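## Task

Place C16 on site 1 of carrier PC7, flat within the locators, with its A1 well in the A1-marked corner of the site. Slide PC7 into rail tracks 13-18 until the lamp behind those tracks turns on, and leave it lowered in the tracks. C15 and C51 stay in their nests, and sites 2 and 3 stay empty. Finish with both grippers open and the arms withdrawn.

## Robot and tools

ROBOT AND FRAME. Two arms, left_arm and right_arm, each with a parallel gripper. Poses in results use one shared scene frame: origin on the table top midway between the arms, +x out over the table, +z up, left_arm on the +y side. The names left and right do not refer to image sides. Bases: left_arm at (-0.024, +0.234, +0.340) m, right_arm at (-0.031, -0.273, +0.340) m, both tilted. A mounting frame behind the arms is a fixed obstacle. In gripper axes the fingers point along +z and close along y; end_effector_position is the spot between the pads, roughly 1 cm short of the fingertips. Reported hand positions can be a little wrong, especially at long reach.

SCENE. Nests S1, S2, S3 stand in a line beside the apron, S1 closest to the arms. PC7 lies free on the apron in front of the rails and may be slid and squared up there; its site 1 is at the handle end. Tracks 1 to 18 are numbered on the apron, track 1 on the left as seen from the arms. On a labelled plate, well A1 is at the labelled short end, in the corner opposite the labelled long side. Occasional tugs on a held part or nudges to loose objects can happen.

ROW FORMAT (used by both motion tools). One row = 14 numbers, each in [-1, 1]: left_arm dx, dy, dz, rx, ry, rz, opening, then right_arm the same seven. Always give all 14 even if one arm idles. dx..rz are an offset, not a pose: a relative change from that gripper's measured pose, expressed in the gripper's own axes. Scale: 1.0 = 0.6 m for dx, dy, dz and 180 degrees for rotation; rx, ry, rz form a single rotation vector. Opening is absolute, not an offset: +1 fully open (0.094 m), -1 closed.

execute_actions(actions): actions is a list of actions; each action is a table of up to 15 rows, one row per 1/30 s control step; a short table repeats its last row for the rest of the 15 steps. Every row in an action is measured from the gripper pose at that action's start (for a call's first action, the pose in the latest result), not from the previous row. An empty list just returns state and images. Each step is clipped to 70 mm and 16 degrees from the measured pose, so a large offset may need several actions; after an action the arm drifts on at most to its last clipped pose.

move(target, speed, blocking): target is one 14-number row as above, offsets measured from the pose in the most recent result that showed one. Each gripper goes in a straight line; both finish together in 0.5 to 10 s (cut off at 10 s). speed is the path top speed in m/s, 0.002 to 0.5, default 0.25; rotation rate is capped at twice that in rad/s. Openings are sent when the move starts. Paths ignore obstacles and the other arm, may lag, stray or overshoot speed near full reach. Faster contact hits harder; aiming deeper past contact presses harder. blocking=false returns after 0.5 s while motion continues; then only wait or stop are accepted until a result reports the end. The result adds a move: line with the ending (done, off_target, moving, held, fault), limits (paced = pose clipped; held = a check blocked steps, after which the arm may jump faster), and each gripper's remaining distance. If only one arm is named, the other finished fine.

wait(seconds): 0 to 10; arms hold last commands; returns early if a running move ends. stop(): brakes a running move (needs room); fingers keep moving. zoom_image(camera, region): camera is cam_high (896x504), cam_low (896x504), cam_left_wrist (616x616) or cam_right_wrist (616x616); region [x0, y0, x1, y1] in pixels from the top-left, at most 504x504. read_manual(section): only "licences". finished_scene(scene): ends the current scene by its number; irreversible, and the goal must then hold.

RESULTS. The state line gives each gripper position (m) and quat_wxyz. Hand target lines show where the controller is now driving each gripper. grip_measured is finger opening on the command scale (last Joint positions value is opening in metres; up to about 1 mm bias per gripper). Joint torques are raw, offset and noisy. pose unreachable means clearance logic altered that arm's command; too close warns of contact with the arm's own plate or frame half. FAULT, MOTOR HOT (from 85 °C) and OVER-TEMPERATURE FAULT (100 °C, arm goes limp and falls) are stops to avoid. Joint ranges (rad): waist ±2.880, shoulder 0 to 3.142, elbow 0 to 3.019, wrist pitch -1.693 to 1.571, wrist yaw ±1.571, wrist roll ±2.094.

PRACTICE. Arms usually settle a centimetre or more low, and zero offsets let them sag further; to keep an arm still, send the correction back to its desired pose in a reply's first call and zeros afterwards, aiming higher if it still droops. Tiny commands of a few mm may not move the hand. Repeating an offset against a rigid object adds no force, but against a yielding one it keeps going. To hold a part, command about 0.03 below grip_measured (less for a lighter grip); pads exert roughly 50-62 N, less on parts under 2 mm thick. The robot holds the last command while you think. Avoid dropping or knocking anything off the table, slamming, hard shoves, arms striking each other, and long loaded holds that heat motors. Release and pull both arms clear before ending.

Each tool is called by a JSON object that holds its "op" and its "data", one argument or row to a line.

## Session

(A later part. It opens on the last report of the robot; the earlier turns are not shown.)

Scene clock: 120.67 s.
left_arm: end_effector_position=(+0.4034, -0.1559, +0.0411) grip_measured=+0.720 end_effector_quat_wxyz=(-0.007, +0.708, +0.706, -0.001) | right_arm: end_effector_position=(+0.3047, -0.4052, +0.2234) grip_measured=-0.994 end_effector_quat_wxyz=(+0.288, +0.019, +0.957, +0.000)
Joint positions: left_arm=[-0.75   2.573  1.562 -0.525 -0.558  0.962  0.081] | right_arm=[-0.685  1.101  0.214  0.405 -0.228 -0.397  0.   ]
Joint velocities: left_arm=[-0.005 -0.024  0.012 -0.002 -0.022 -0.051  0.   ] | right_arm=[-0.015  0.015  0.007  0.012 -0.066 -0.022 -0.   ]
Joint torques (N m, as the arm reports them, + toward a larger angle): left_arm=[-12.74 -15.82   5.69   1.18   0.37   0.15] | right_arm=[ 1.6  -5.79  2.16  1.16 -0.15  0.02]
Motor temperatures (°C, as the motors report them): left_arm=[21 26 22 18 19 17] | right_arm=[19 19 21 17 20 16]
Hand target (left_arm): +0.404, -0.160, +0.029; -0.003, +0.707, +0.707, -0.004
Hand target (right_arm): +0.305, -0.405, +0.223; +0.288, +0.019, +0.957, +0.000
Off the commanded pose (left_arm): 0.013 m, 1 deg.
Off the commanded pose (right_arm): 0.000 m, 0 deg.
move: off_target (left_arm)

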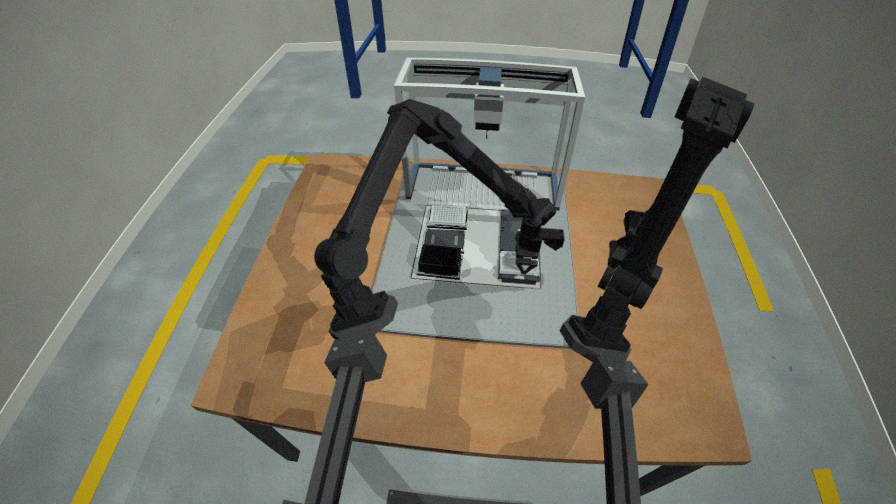

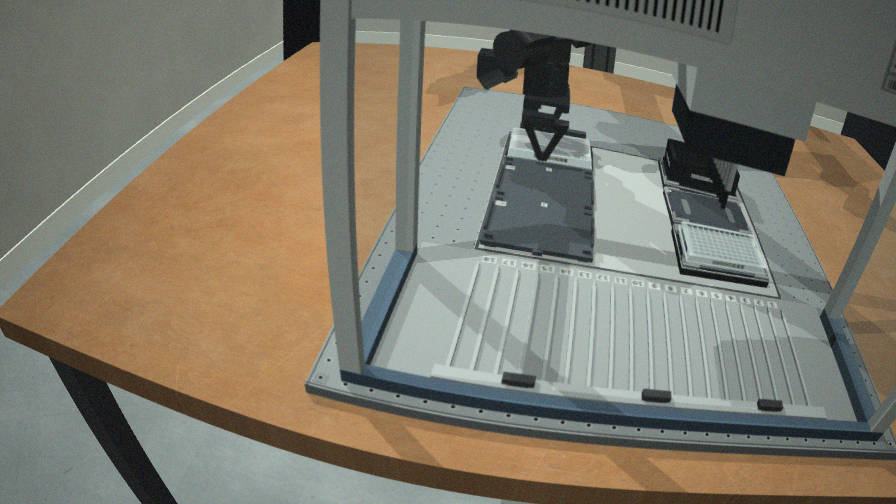

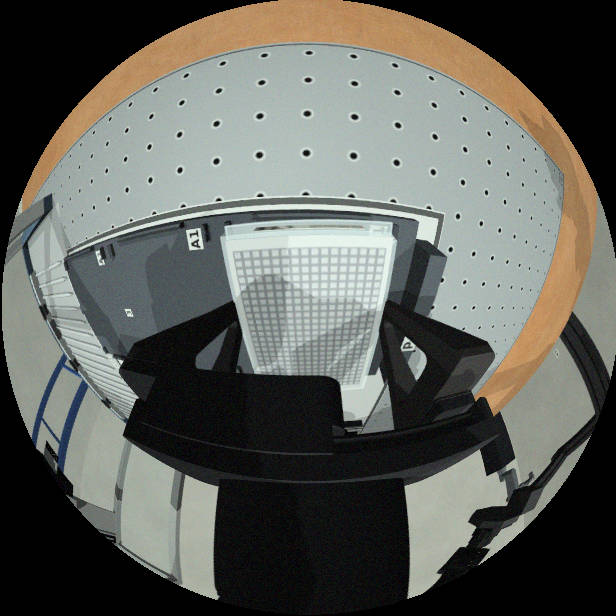

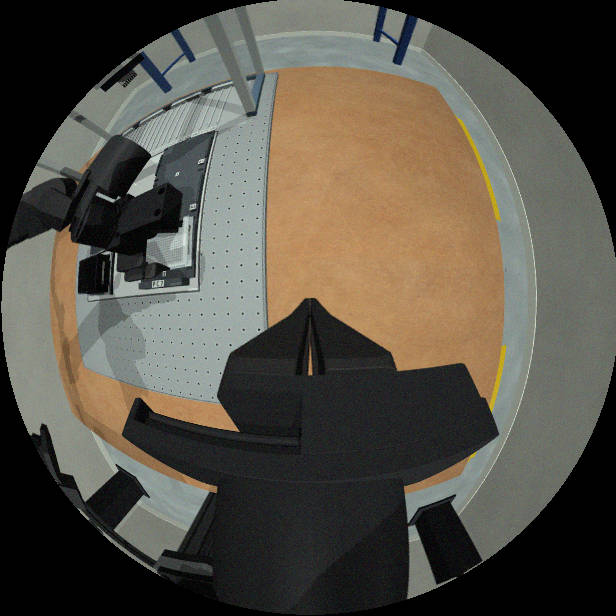

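Release.

{"op": "execute_actions", "data": {
  "actions": [
    [[0,0,0,0,0,0,0.85,0,0,0,0,0,0,-1]],
    [[0,0,0,0,0,0,1,0,0,0,0,0,0,-1]]
  ]
}}

{"op": "move", "data": {
  "target": [0,0,-0.13,0,0,0,1,0,0,0,0,0,0,-1],
  "speed": 0.08
}}

{"op": "zoom_image", "data": {
  "camera": "cam_left_wrist",
  "region": [160,180,460,400]
}}

{"op": "zoom_image", "data": {
  "camera": "cam_low",
  "region": [470,90,630,200]
}}

Scene clock: 124.97 s.
left_arm: end_effector_position=(+0.4033, -0.1558, +0.0410) grip_measured=+1.000 end_effector_quat_wxyz=(-0.007, +0.708, +0.706, -0.001) | right_arm: end_effector_position=(+0.3047, -0.4052, +0.2234) grip_measured=-0.994 end_effector_quat_wxyz=(+0.288, +0.019, +0.957, +0.000)
Joint positions: left_arm=[-0.75   2.573  1.562 -0.525 -0.558  0.962  0.094] | right_arm=[-0.685  1.101  0.214  0.405 -0.228 -0.397  0.   ]
Joint velocities: left_arm=[-0.005 -0.015 -0.007 -0.002 -0.037 -0.007  0.   ] | right_arm=[-0.005  0.015 -0.002 -0.007  0.007 -0.022 -0.   ]
Joint torques (N m, as the arm reports them, + toward a larger angle): left_arm=[-13.45 -18.02   4.     0.5    0.08   0.03] | right_arm=[ 1.27 -5.43  2.05  1.05 -0.15  0.02]
Motor temperatures (°C, as the motors report them): left_arm=[21 26 22 18 19 17] | right_arm=[19 19 21 17 20 16]
Hand target (left_arm): +0.403, -0.156, +0.041; -0.007, +0.708, +0.706, -0.001
Hand target (right_arm): +0.305, -0.405, +0.223; +0.288, +0.019, +0.957, +0.000
Off the commanded pose (left_arm): 0.000 m, 0 deg.
Off the commanded pose (right_arm): 0.000 m, 0 deg.

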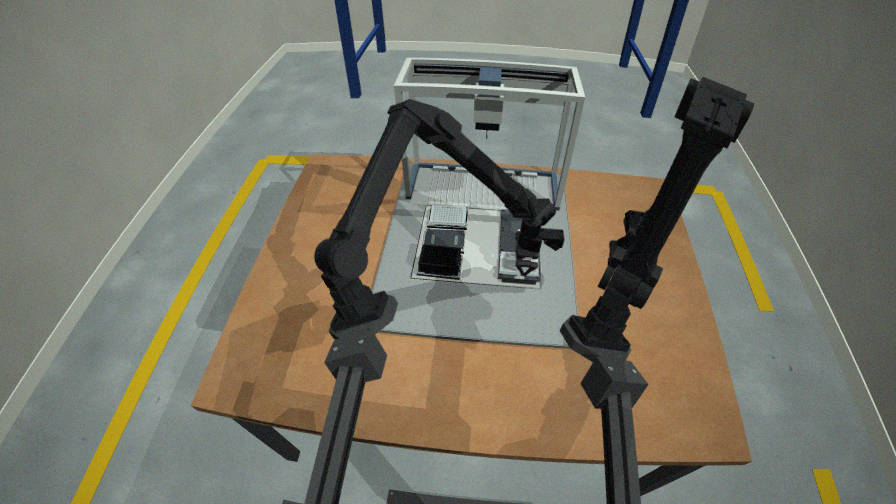

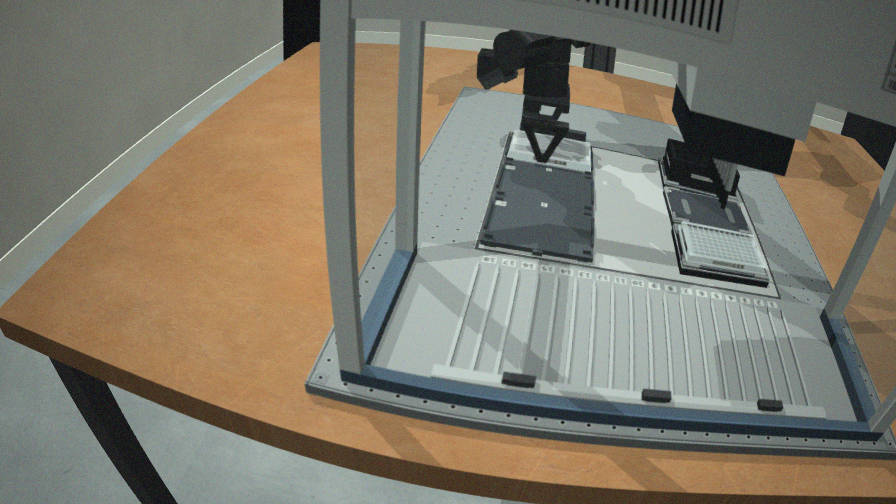

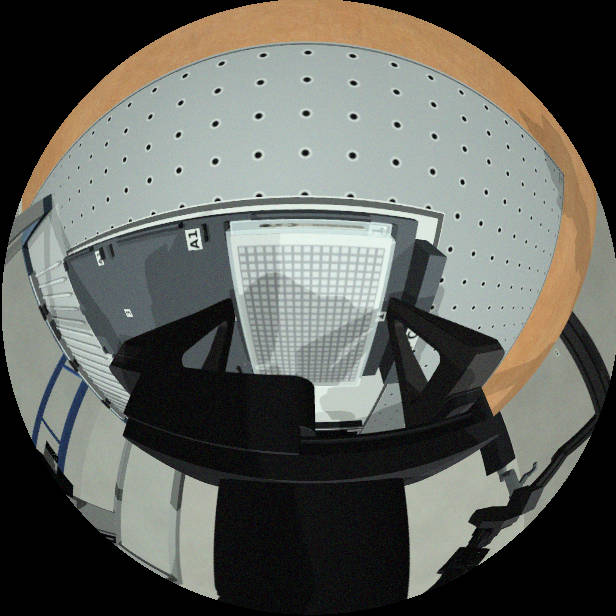

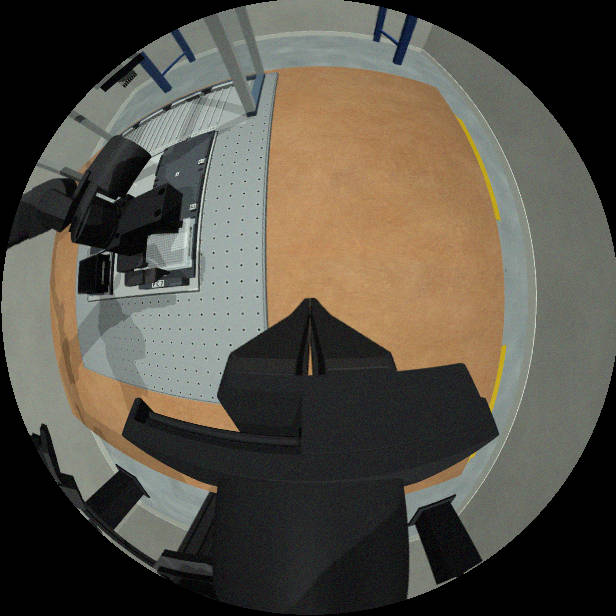

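Scene clock: 126.33 s.
left_arm: end_effector_position=(+0.4025, -0.1510, +0.1049) grip_measured=+1.000 end_effector_quat_wxyz=(-0.013, +0.709, +0.705, -0.002) | right_arm: end_effector_position=(+0.3047, -0.4052, +0.2234) grip_measured=-0.994 end_effector_quat_wxyz=(+0.288, +0.019, +0.957, +0.000)
Joint positions: left_arm=[-0.804  2.452  1.505 -0.638 -0.559  0.895  0.094] | right_arm=[-0.685  1.101  0.214  0.405 -0.228 -0.397  0.   ]
Joint velocities: left_arm=[-0.015  0.005  0.002  0.012 -0.066  0.007  0.   ] | right_arm=[ 0.005 -0.005 -0.012 -0.002  0.007  0.007  0.   ]
Joint torques (N m, as the arm reports them, + toward a larger angle): left_arm=[-14.68 -18.69   4.64  -0.06   0.05  -0.09] | right_arm=[ 1.45 -5.77  2.14  1.24 -0.21  0.03]
Motor temperatures (°C, as the motors report them): left_arm=[21 26 22 18 19 17] | right_arm=[19 19 21 17 20 16]
Hand target (left_arm): +0.404, -0.156, +0.119; -0.006, +0.708, +0.706, -0.001
Hand target (right_arm): +0.305, -0.405, +0.223; +0.288, +0.019, +0.957, +0.000
Off the commanded pose (left_arm): 0.015 m, 1 deg.
Off the commanded pose (right_arm): 0.000 m, 0 deg.
move: off_target (left_arm)

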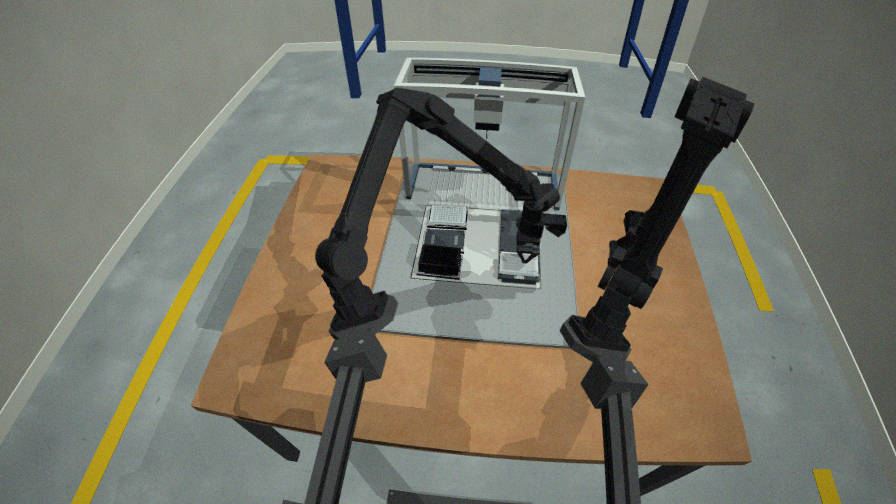

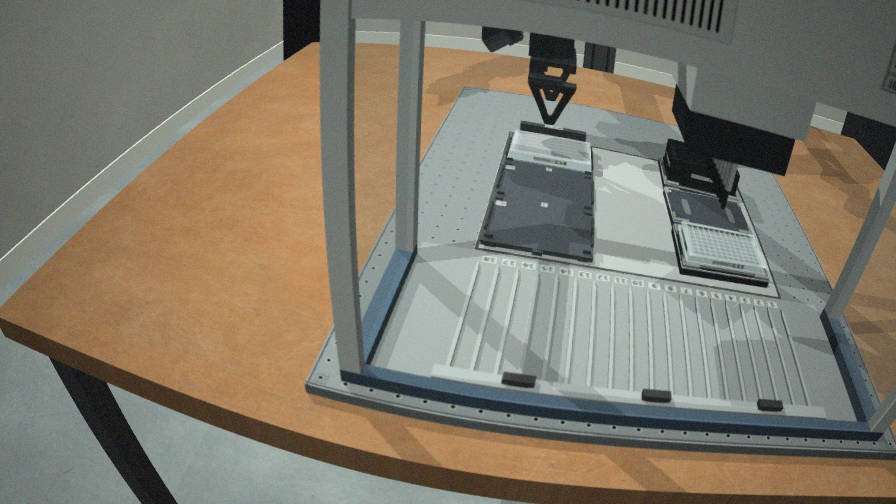

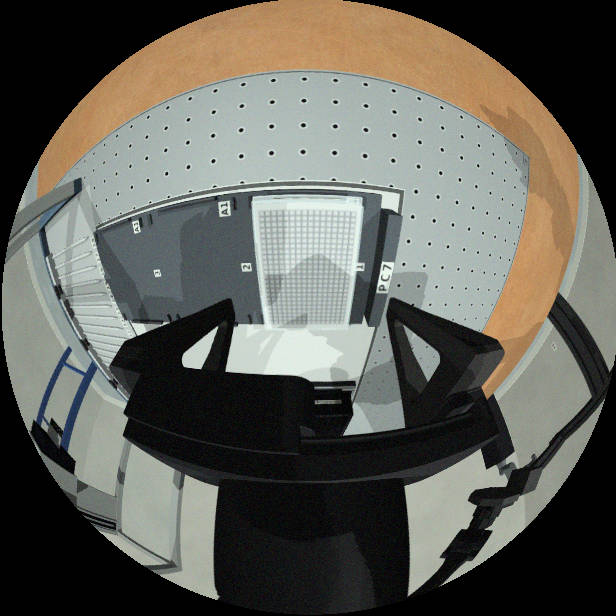

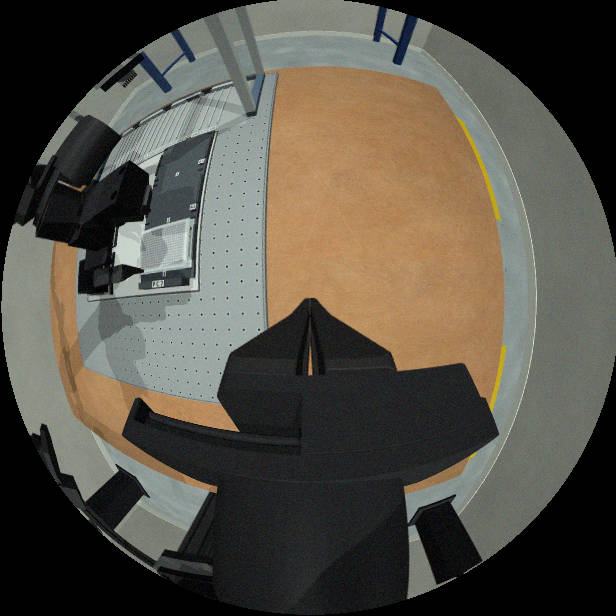

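Region (160, 180, 460, 400) of cam_left_wrist's 616x616 image, scaled by 1.680, with more detail than that image has; it fills the top 370 rows of this view, and the rest is white.

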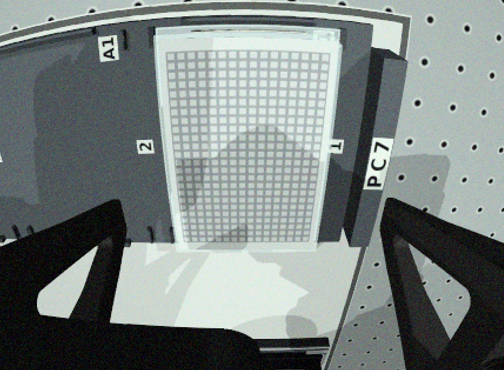

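Region (470, 90, 630, 200) of cam_low's 896x504 image, scaled by 3.150, with more detail than that image has; it fills the top 346 rows of this view, and the rest is white.

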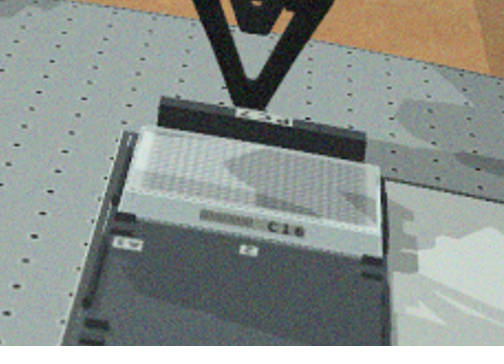

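{"op": "move", "data": {
  "target": [0.55,-0.1,-0.15,0,0,0,1,0,0,0,0,0,0,-1]
}}

{"op": "move", "data": {
  "target": [0,0,0,0,0,0,1,0.159,0.44,0.18,0,0,0,-1]
}}

{"op": "zoom_image", "data": {
  "camera": "cam_low",
  "region": [440,90,660,310]
}}

Scene clock: 132.57 s.
left_arm: end_effector_position=(+0.3397, +0.1778, +0.2005) grip_measured=+1.000 end_effector_quat_wxyz=(-0.016, +0.704, +0.710, -0.004) | right_arm: end_effector_position=(+0.3047, -0.4052, +0.2234) grip_measured=-0.994 end_effector_quat_wxyz=(+0.288, +0.019, +0.957, +0.000)
Joint positions: left_arm=[-0.407  1.614  0.691 -0.431 -0.516  1.338  0.094] | right_arm=[-0.685  1.101  0.214  0.405 -0.228 -0.397  0.   ]
Joint velocities: left_arm=[-0.005 -0.005  0.012 -0.017 -0.051  0.007  0.   ] | right_arm=[-0.005 -0.015 -0.007  0.007  0.007 -0.022  0.   ]
Joint torques (N m, as the arm reports them, + toward a larger angle): left_arm=[-6.44 -9.93  3.4   0.66  0.23  0.2 ] | right_arm=[ 1.45 -5.76  2.13  1.18 -0.16  0.02]
Motor temperatures (°C, as the motors report them): left_arm=[21 26 22 18 19 17] | right_arm=[19 19 21 17 20 16]
Hand target (left_arm): +0.341, +0.177, +0.200; -0.013, +0.709, +0.706, -0.004
Hand target (right_arm): +0.305, -0.405, +0.223; +0.288, +0.019, +0.957, +0.000
Off the commanded pose (left_arm): 0.006 m, 1 deg.
Off the commanded pose (right_arm): 0.000 m, 0 deg.
move: done

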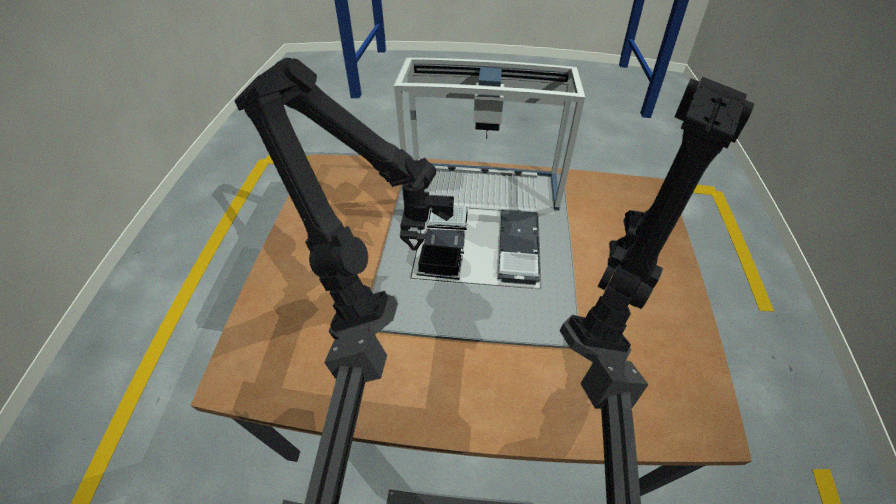

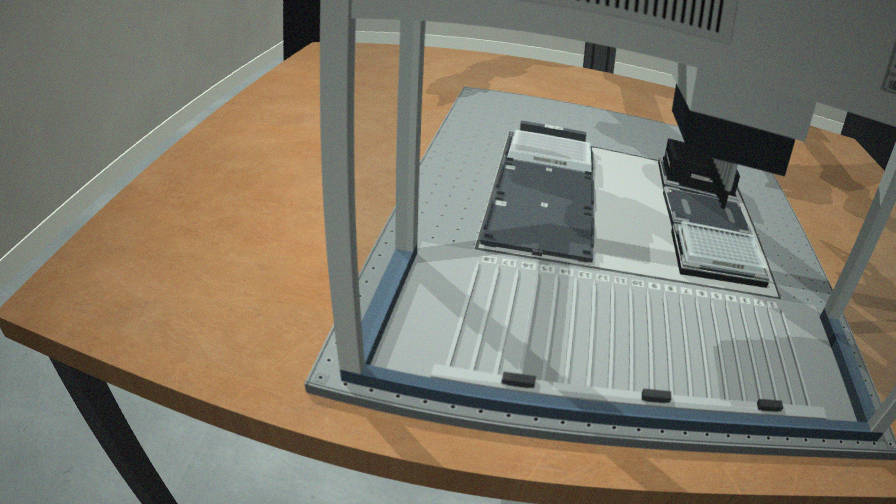

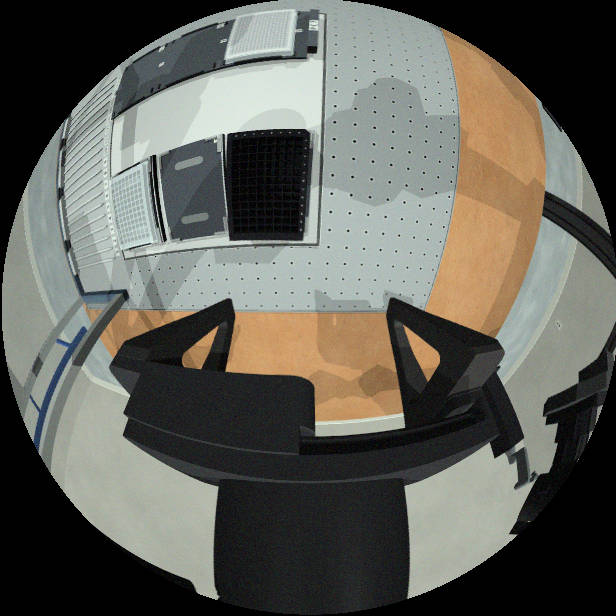

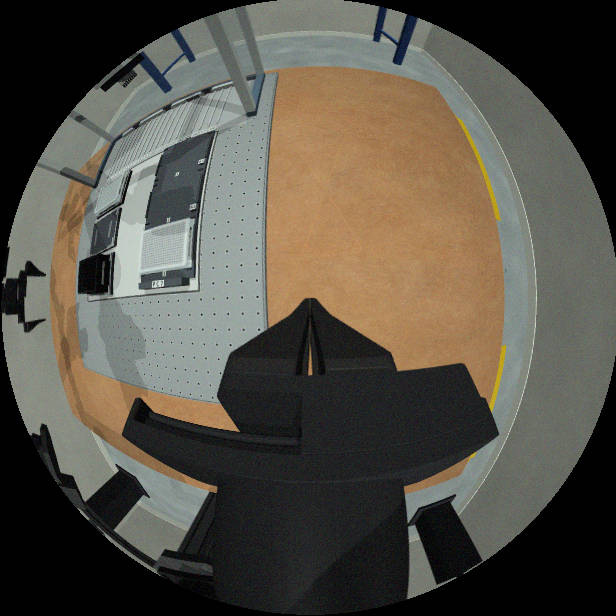

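Scene clock: 134.30 s.
left_arm: end_effector_position=(+0.3397, +0.1778, +0.2005) grip_measured=+1.000 end_effector_quat_wxyz=(-0.016, +0.704, +0.710, -0.004) | right_arm: end_effector_position=(+0.2935, -0.1313, +0.0847) grip_measured=-0.994 end_effector_quat_wxyz=(+0.287, +0.020, +0.958, +0.003)
Joint positions: left_arm=[-0.407  1.614  0.691 -0.431 -0.516  1.338  0.094] | right_arm=[0.231 2.24  0.456 1.212 0.573 0.063 0.   ]
Joint velocities: left_arm=[ 0.015  0.005 -0.007 -0.022 -0.051  0.007  0.   ] | right_arm=[-0.005 -0.005  0.007  0.007  0.051 -0.066  0.   ]
Joint torques (N m, as the arm reports them, + toward a larger angle): left_arm=[ -6.47 -10.07   3.3    0.45   0.09   0.03] | right_arm=[ 8.1  -9.21 -2.28  1.43  0.14  0.13]
Motor temperatures (°C, as the motors report them): left_arm=[20 26 22 18 19 17] | right_arm=[19 19 21 17 20 16]
Hand target (left_arm): +0.340, +0.178, +0.200; -0.016, +0.704, +0.710, -0.004
Hand target (right_arm): +0.294, -0.130, +0.087; +0.290, +0.025, +0.957, +0.007
Off the commanded pose (left_arm): 0.000 m, 0 deg.
Off the commanded pose (right_arm): 0.008 m, 0 deg.
move: done

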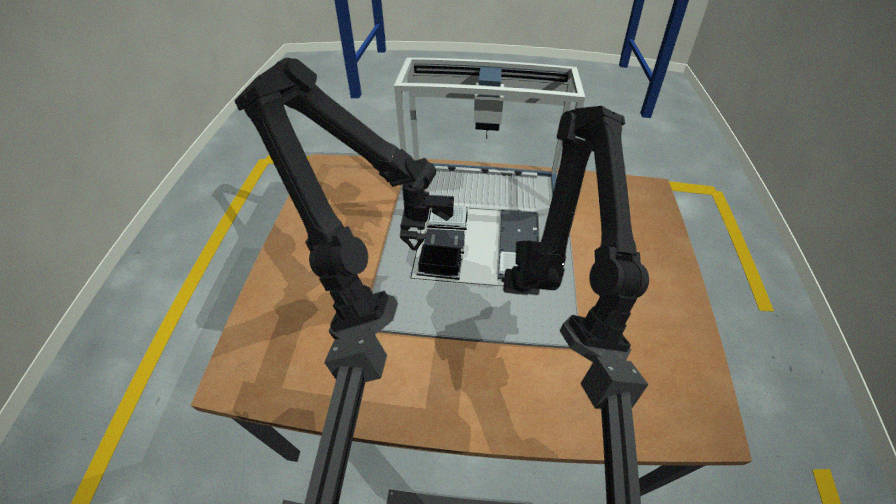

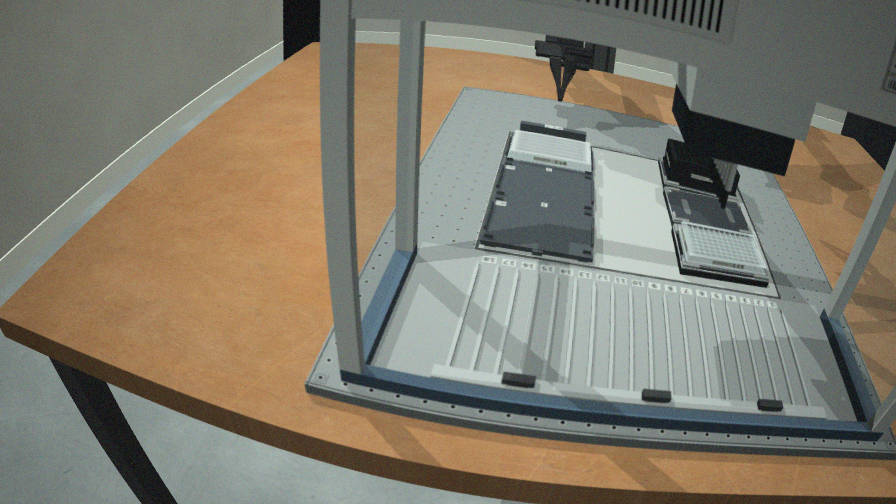

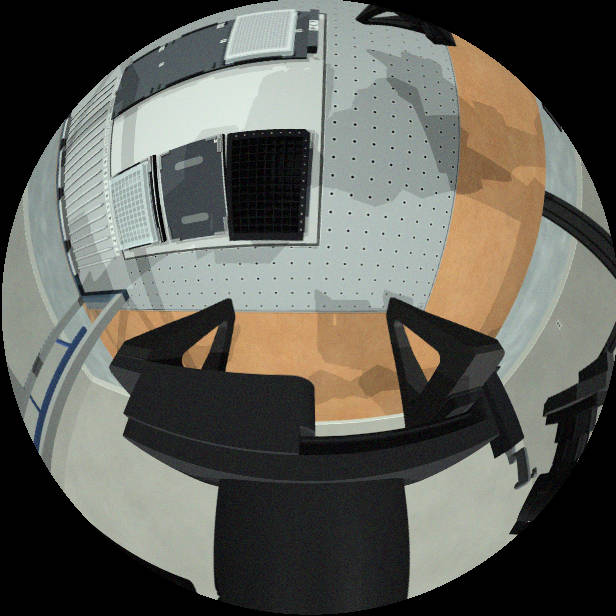

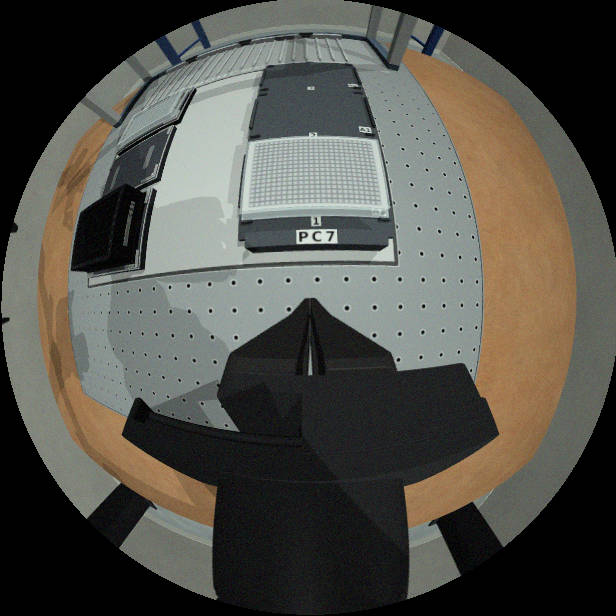

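Region (440, 90, 660, 310) of cam_low's 896x504 image, scaled by 2.291, with more detail than that image has.

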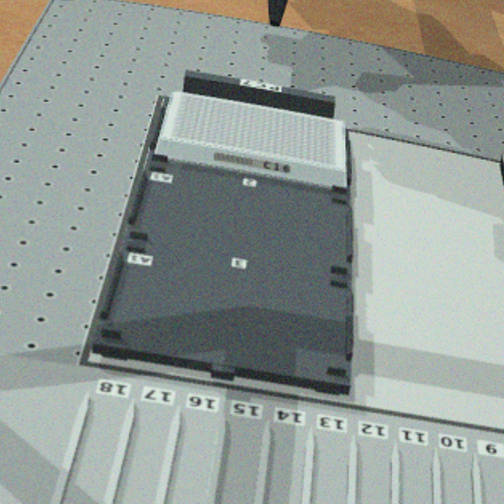

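Down 5 cm, −y 6 mm; yaw fix.

{"op": "move", "data": {
  "target": [0,0,0,0,0,0,1,0.046,-0.014,0.069,0,0,-0.012,-1],
  "speed": 0.08
}}

Scene clock: 136.93 s.
left_arm: end_effector_position=(+0.3397, +0.1778, +0.2005) grip_measured=+1.000 end_effector_quat_wxyz=(-0.016, +0.704, +0.710, -0.004) | right_arm: end_effector_position=(+0.2910, -0.1339, +0.0358) grip_measured=-0.994 end_effector_quat_wxyz=(+0.283, +0.000, +0.959, +0.002)
Joint positions: left_arm=[-0.407  1.614  0.691 -0.431 -0.516  1.338  0.094] | right_arm=[ 0.152  2.394  0.546  1.292  0.498 -0.02   0.   ]
Joint velocities: left_arm=[-0.005 -0.015  0.002 -0.002 -0.066  0.007  0.   ] | right_arm=[-0.015 -0.005  0.007  0.012 -0.066 -0.051 -0.001]
Joint torques (N m, as the arm reports them, + toward a larger angle): left_arm=[ -6.46 -10.11   3.3    0.45   0.09   0.03] | right_arm=[ 6.33 -8.86 -2.62  1.93 -0.07 -0.07]
Motor temperatures (°C, as the motors report them): left_arm=[20 25 22 18 19 17] | right_arm=[19 20 21 17 20 16]
Hand target (left_arm): +0.340, +0.178, +0.200; -0.016, +0.704, +0.710, -0.004
Hand target (right_arm): +0.293, -0.139, +0.034; +0.287, +0.001, +0.958, -0.003
Off the commanded pose (left_arm): 0.000 m, 0 deg.
Off the commanded pose (right_arm): 0.005 m, 1 deg.
move: done

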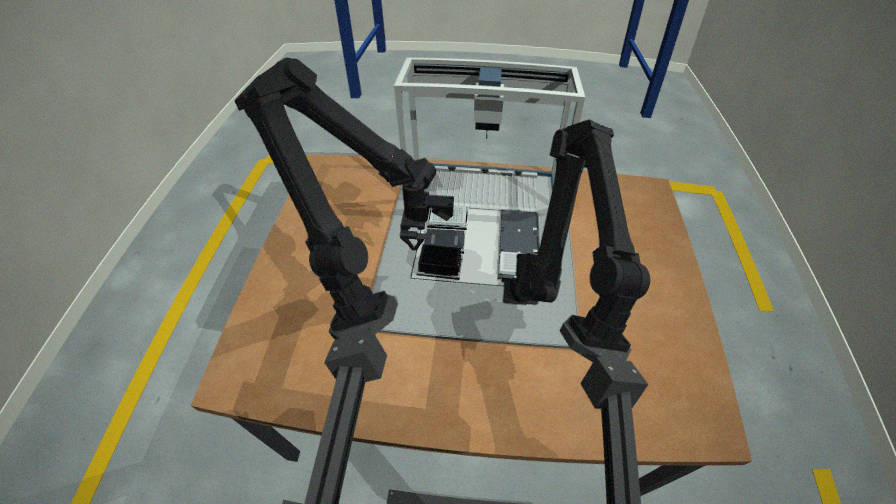

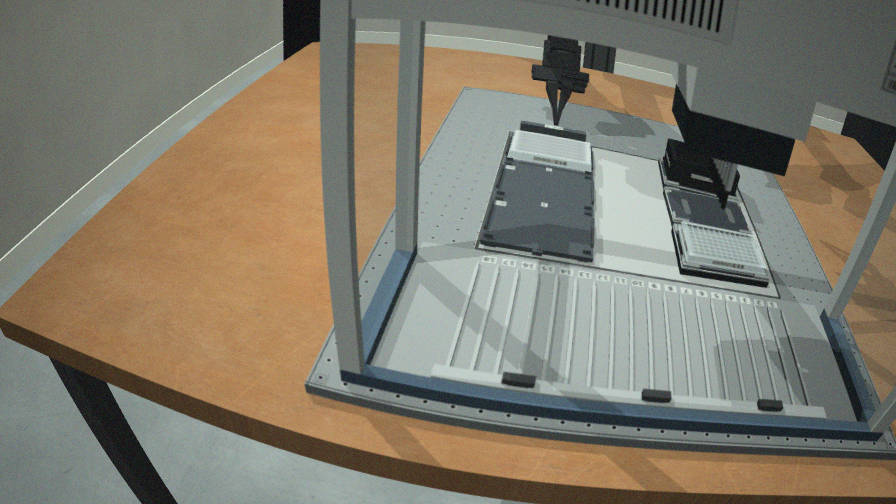

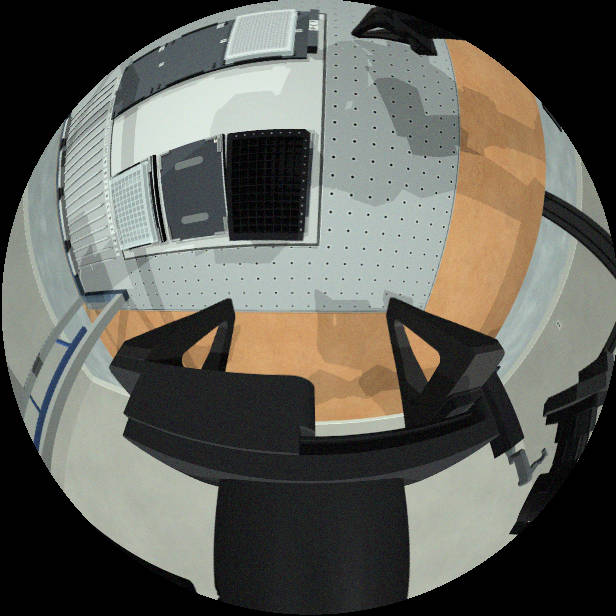

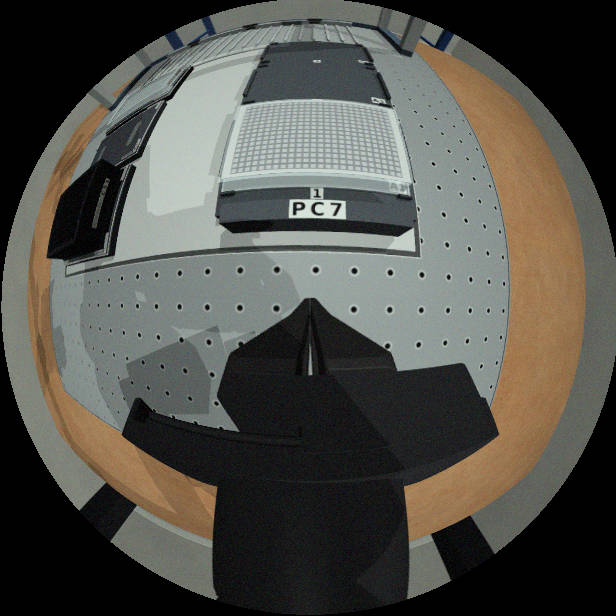

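+x 8 cm, −y 9 mm.

{"op": "move", "data": {
  "target": [0,0,0,0,0,0,1,-0.11,-0.016,0.076,0,-0.015,0,-1],
  "speed": 0.03
}}

{"op": "zoom_image", "data": {
  "camera": "cam_low",
  "region": [440,90,660,310]
}}

Scene clock: 141.93 s.
left_arm: end_effector_position=(+0.3397, +0.1778, +0.2005) grip_measured=+1.000 end_effector_quat_wxyz=(-0.016, +0.704, +0.710, -0.004) | right_arm: end_effector_position=(+0.3372, -0.1351, +0.0279) grip_measured=-0.994 end_effector_quat_wxyz=(+0.277, -0.019, +0.961, +0.008)
Joint positions: left_arm=[-0.407  1.614  0.691 -0.431 -0.516  1.338  0.094] | right_arm=[ 0.097  2.299  0.619  1.123  0.428 -0.078  0.   ]
Joint velocities: left_arm=[-0.024 -0.015  0.012 -0.007 -0.051 -0.022  0.   ] | right_arm=[-0.005 -0.034  0.007 -0.007  0.022  0.007 -0.   ]
Joint torques (N m, as the arm reports them, + toward a larger angle): left_arm=[ -6.47 -10.1    3.29   0.45   0.09   0.03] | right_arm=[  4.63 -13.76   0.21   1.33  -0.04  -0.07]
Motor temperatures (°C, as the motors report them): left_arm=[20 25 21 18 19 17] | right_arm=[19 20 21 17 20 16]
Hand target (left_arm): +0.340, +0.178, +0.200; -0.016, +0.704, +0.710, -0.004
Hand target (right_arm): +0.371, -0.145, +0.034; +0.306, -0.000, +0.952, +0.000
Off the commanded pose (left_arm): 0.000 m, 0 deg.
Off the commanded pose (right_arm): 0.035 m, 4 deg.
move: off_target (right_arm)

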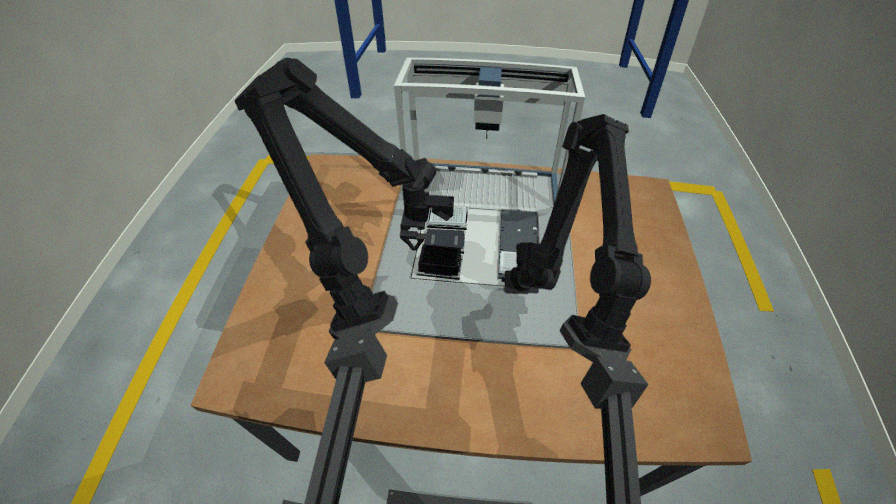

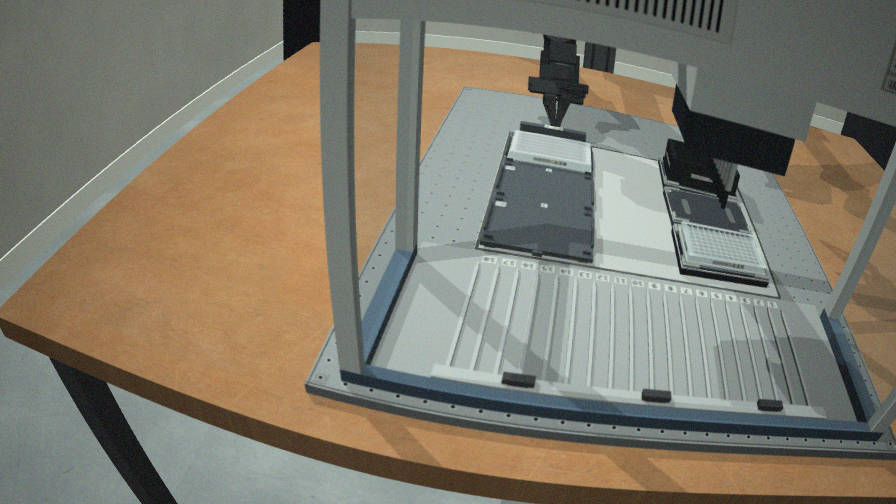

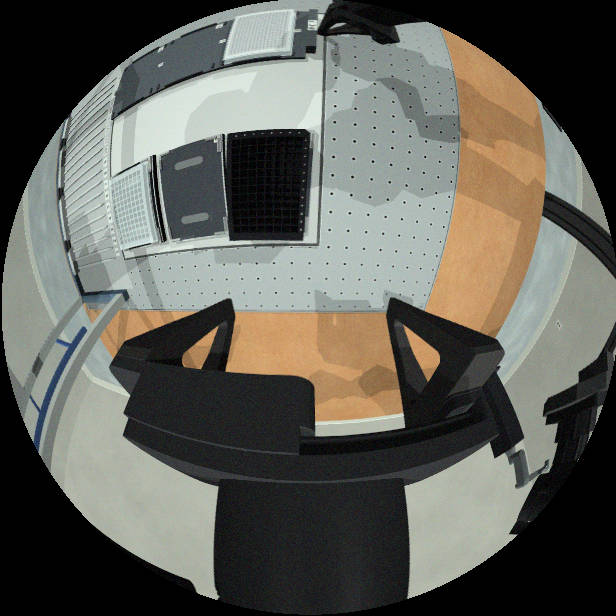

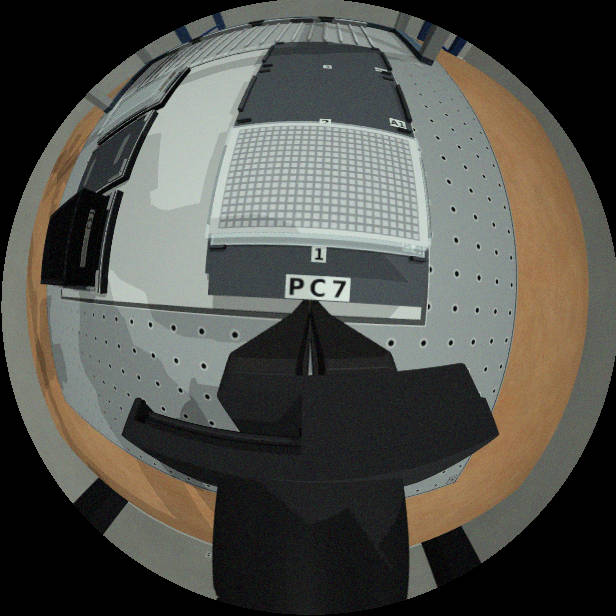

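Region (440, 90, 660, 310) of cam_low's 896x504 image, scaled by 2.291, with more detail than that image has.

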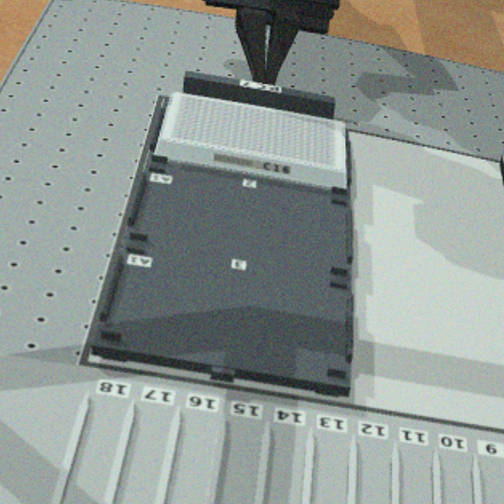

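{"op": "move", "data": {
  "target": [0,0,0,0,0,0,1,-0.097,-0.016,0.048,0,-0.015,0.012,-1],
  "speed": 0.03
}}

{"op": "zoom_image", "data": {
  "camera": "cam_low",
  "region": [440,90,660,310]
}}

Scene clock: 147.60 s.
left_arm: end_effector_position=(+0.3397, +0.1778, +0.2005) grip_measured=+1.000 end_effector_quat_wxyz=(-0.016, +0.704, +0.710, -0.004) | right_arm: end_effector_position=(+0.3709, -0.1318, +0.0289) grip_measured=-0.994 end_effector_quat_wxyz=(+0.275, -0.018, +0.961, +0.021)
Joint positions: left_arm=[-0.407  1.614  0.691 -0.431 -0.516  1.338  0.094] | right_arm=[ 0.078  2.233  0.673  1.     0.389 -0.079  0.   ]
Joint velocities: left_arm=[ 0.015  0.005  0.007 -0.012  0.081 -0.007  0.   ] | right_arm=[-0.005 -0.005 -0.027  0.032 -0.007  0.007  0.   ]
Joint torques (N m, as the arm reports them, + toward a larger angle): left_arm=[ -6.46 -10.07   3.3    0.45   0.09   0.03] | right_arm=[  5.04 -14.18   0.72   1.23  -0.07  -0.03]
Motor temperatures (°C, as the motors report them): left_arm=[20 25 21 18 19 17] | right_arm=[19 20 21 17 20 16]
Hand target (left_arm): +0.340, +0.178, +0.200; -0.016, +0.704, +0.710, -0.004
Hand target (right_arm): +0.402, -0.143, +0.036; +0.300, -0.000, +0.954, +0.013
Off the commanded pose (left_arm): 0.000 m, 0 deg.
Off the commanded pose (right_arm): 0.033 m, 4 deg.
move: off_target (right_arm)

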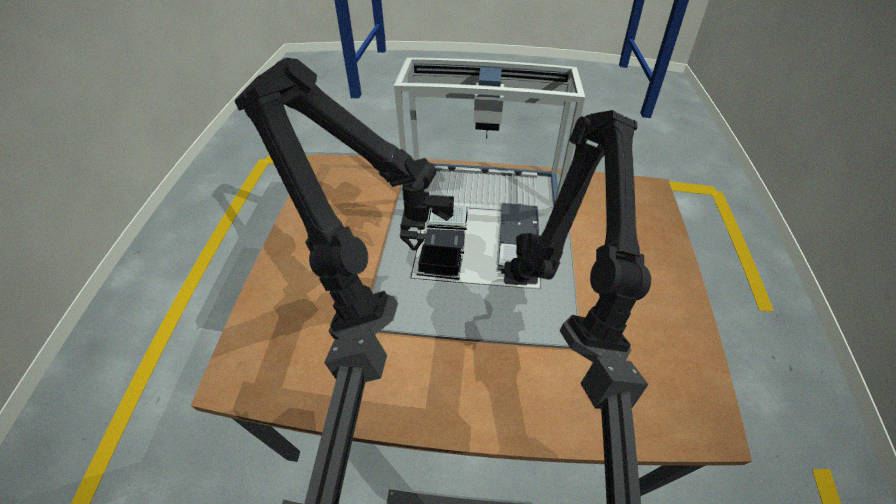

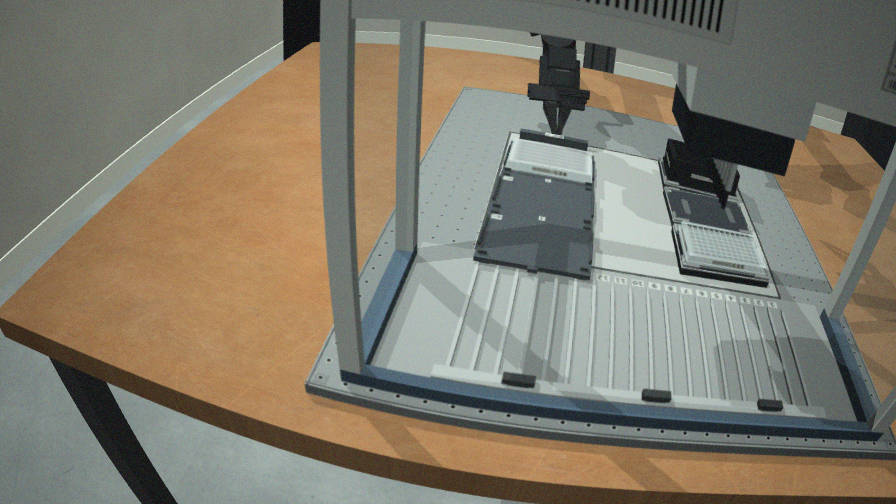

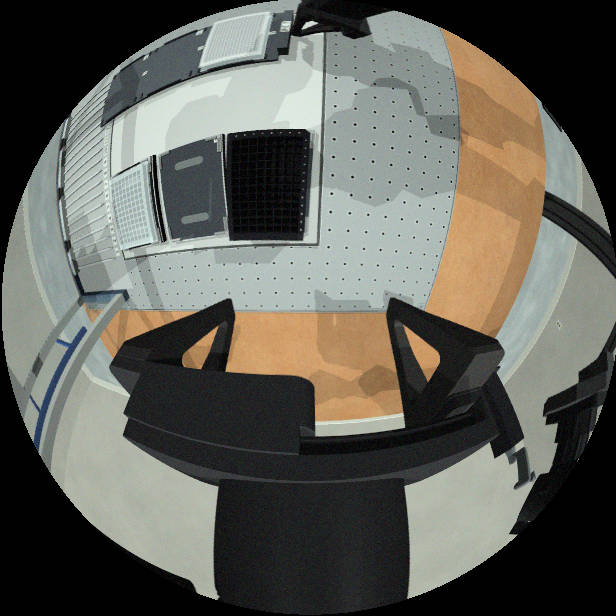

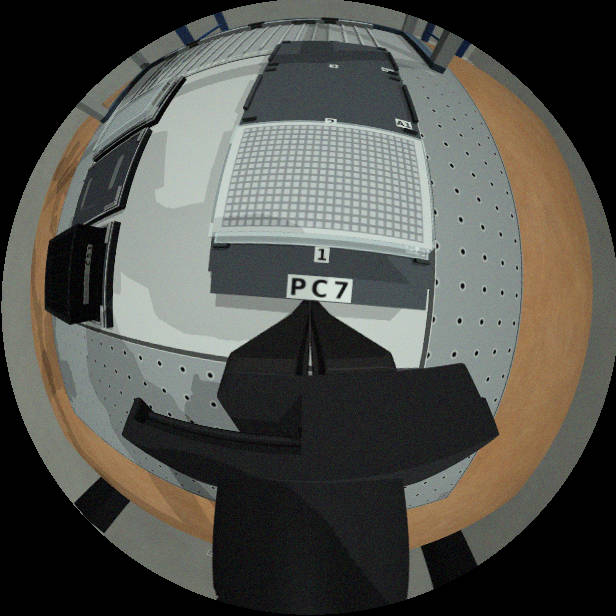

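Region (440, 90, 660, 310) of cam_low's 896x504 image, scaled by 2.291, with more detail than that image has.

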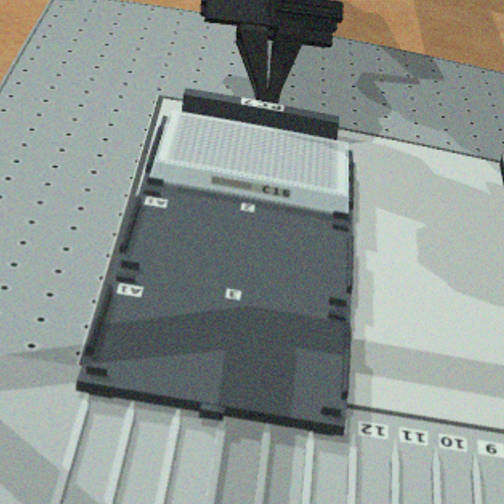

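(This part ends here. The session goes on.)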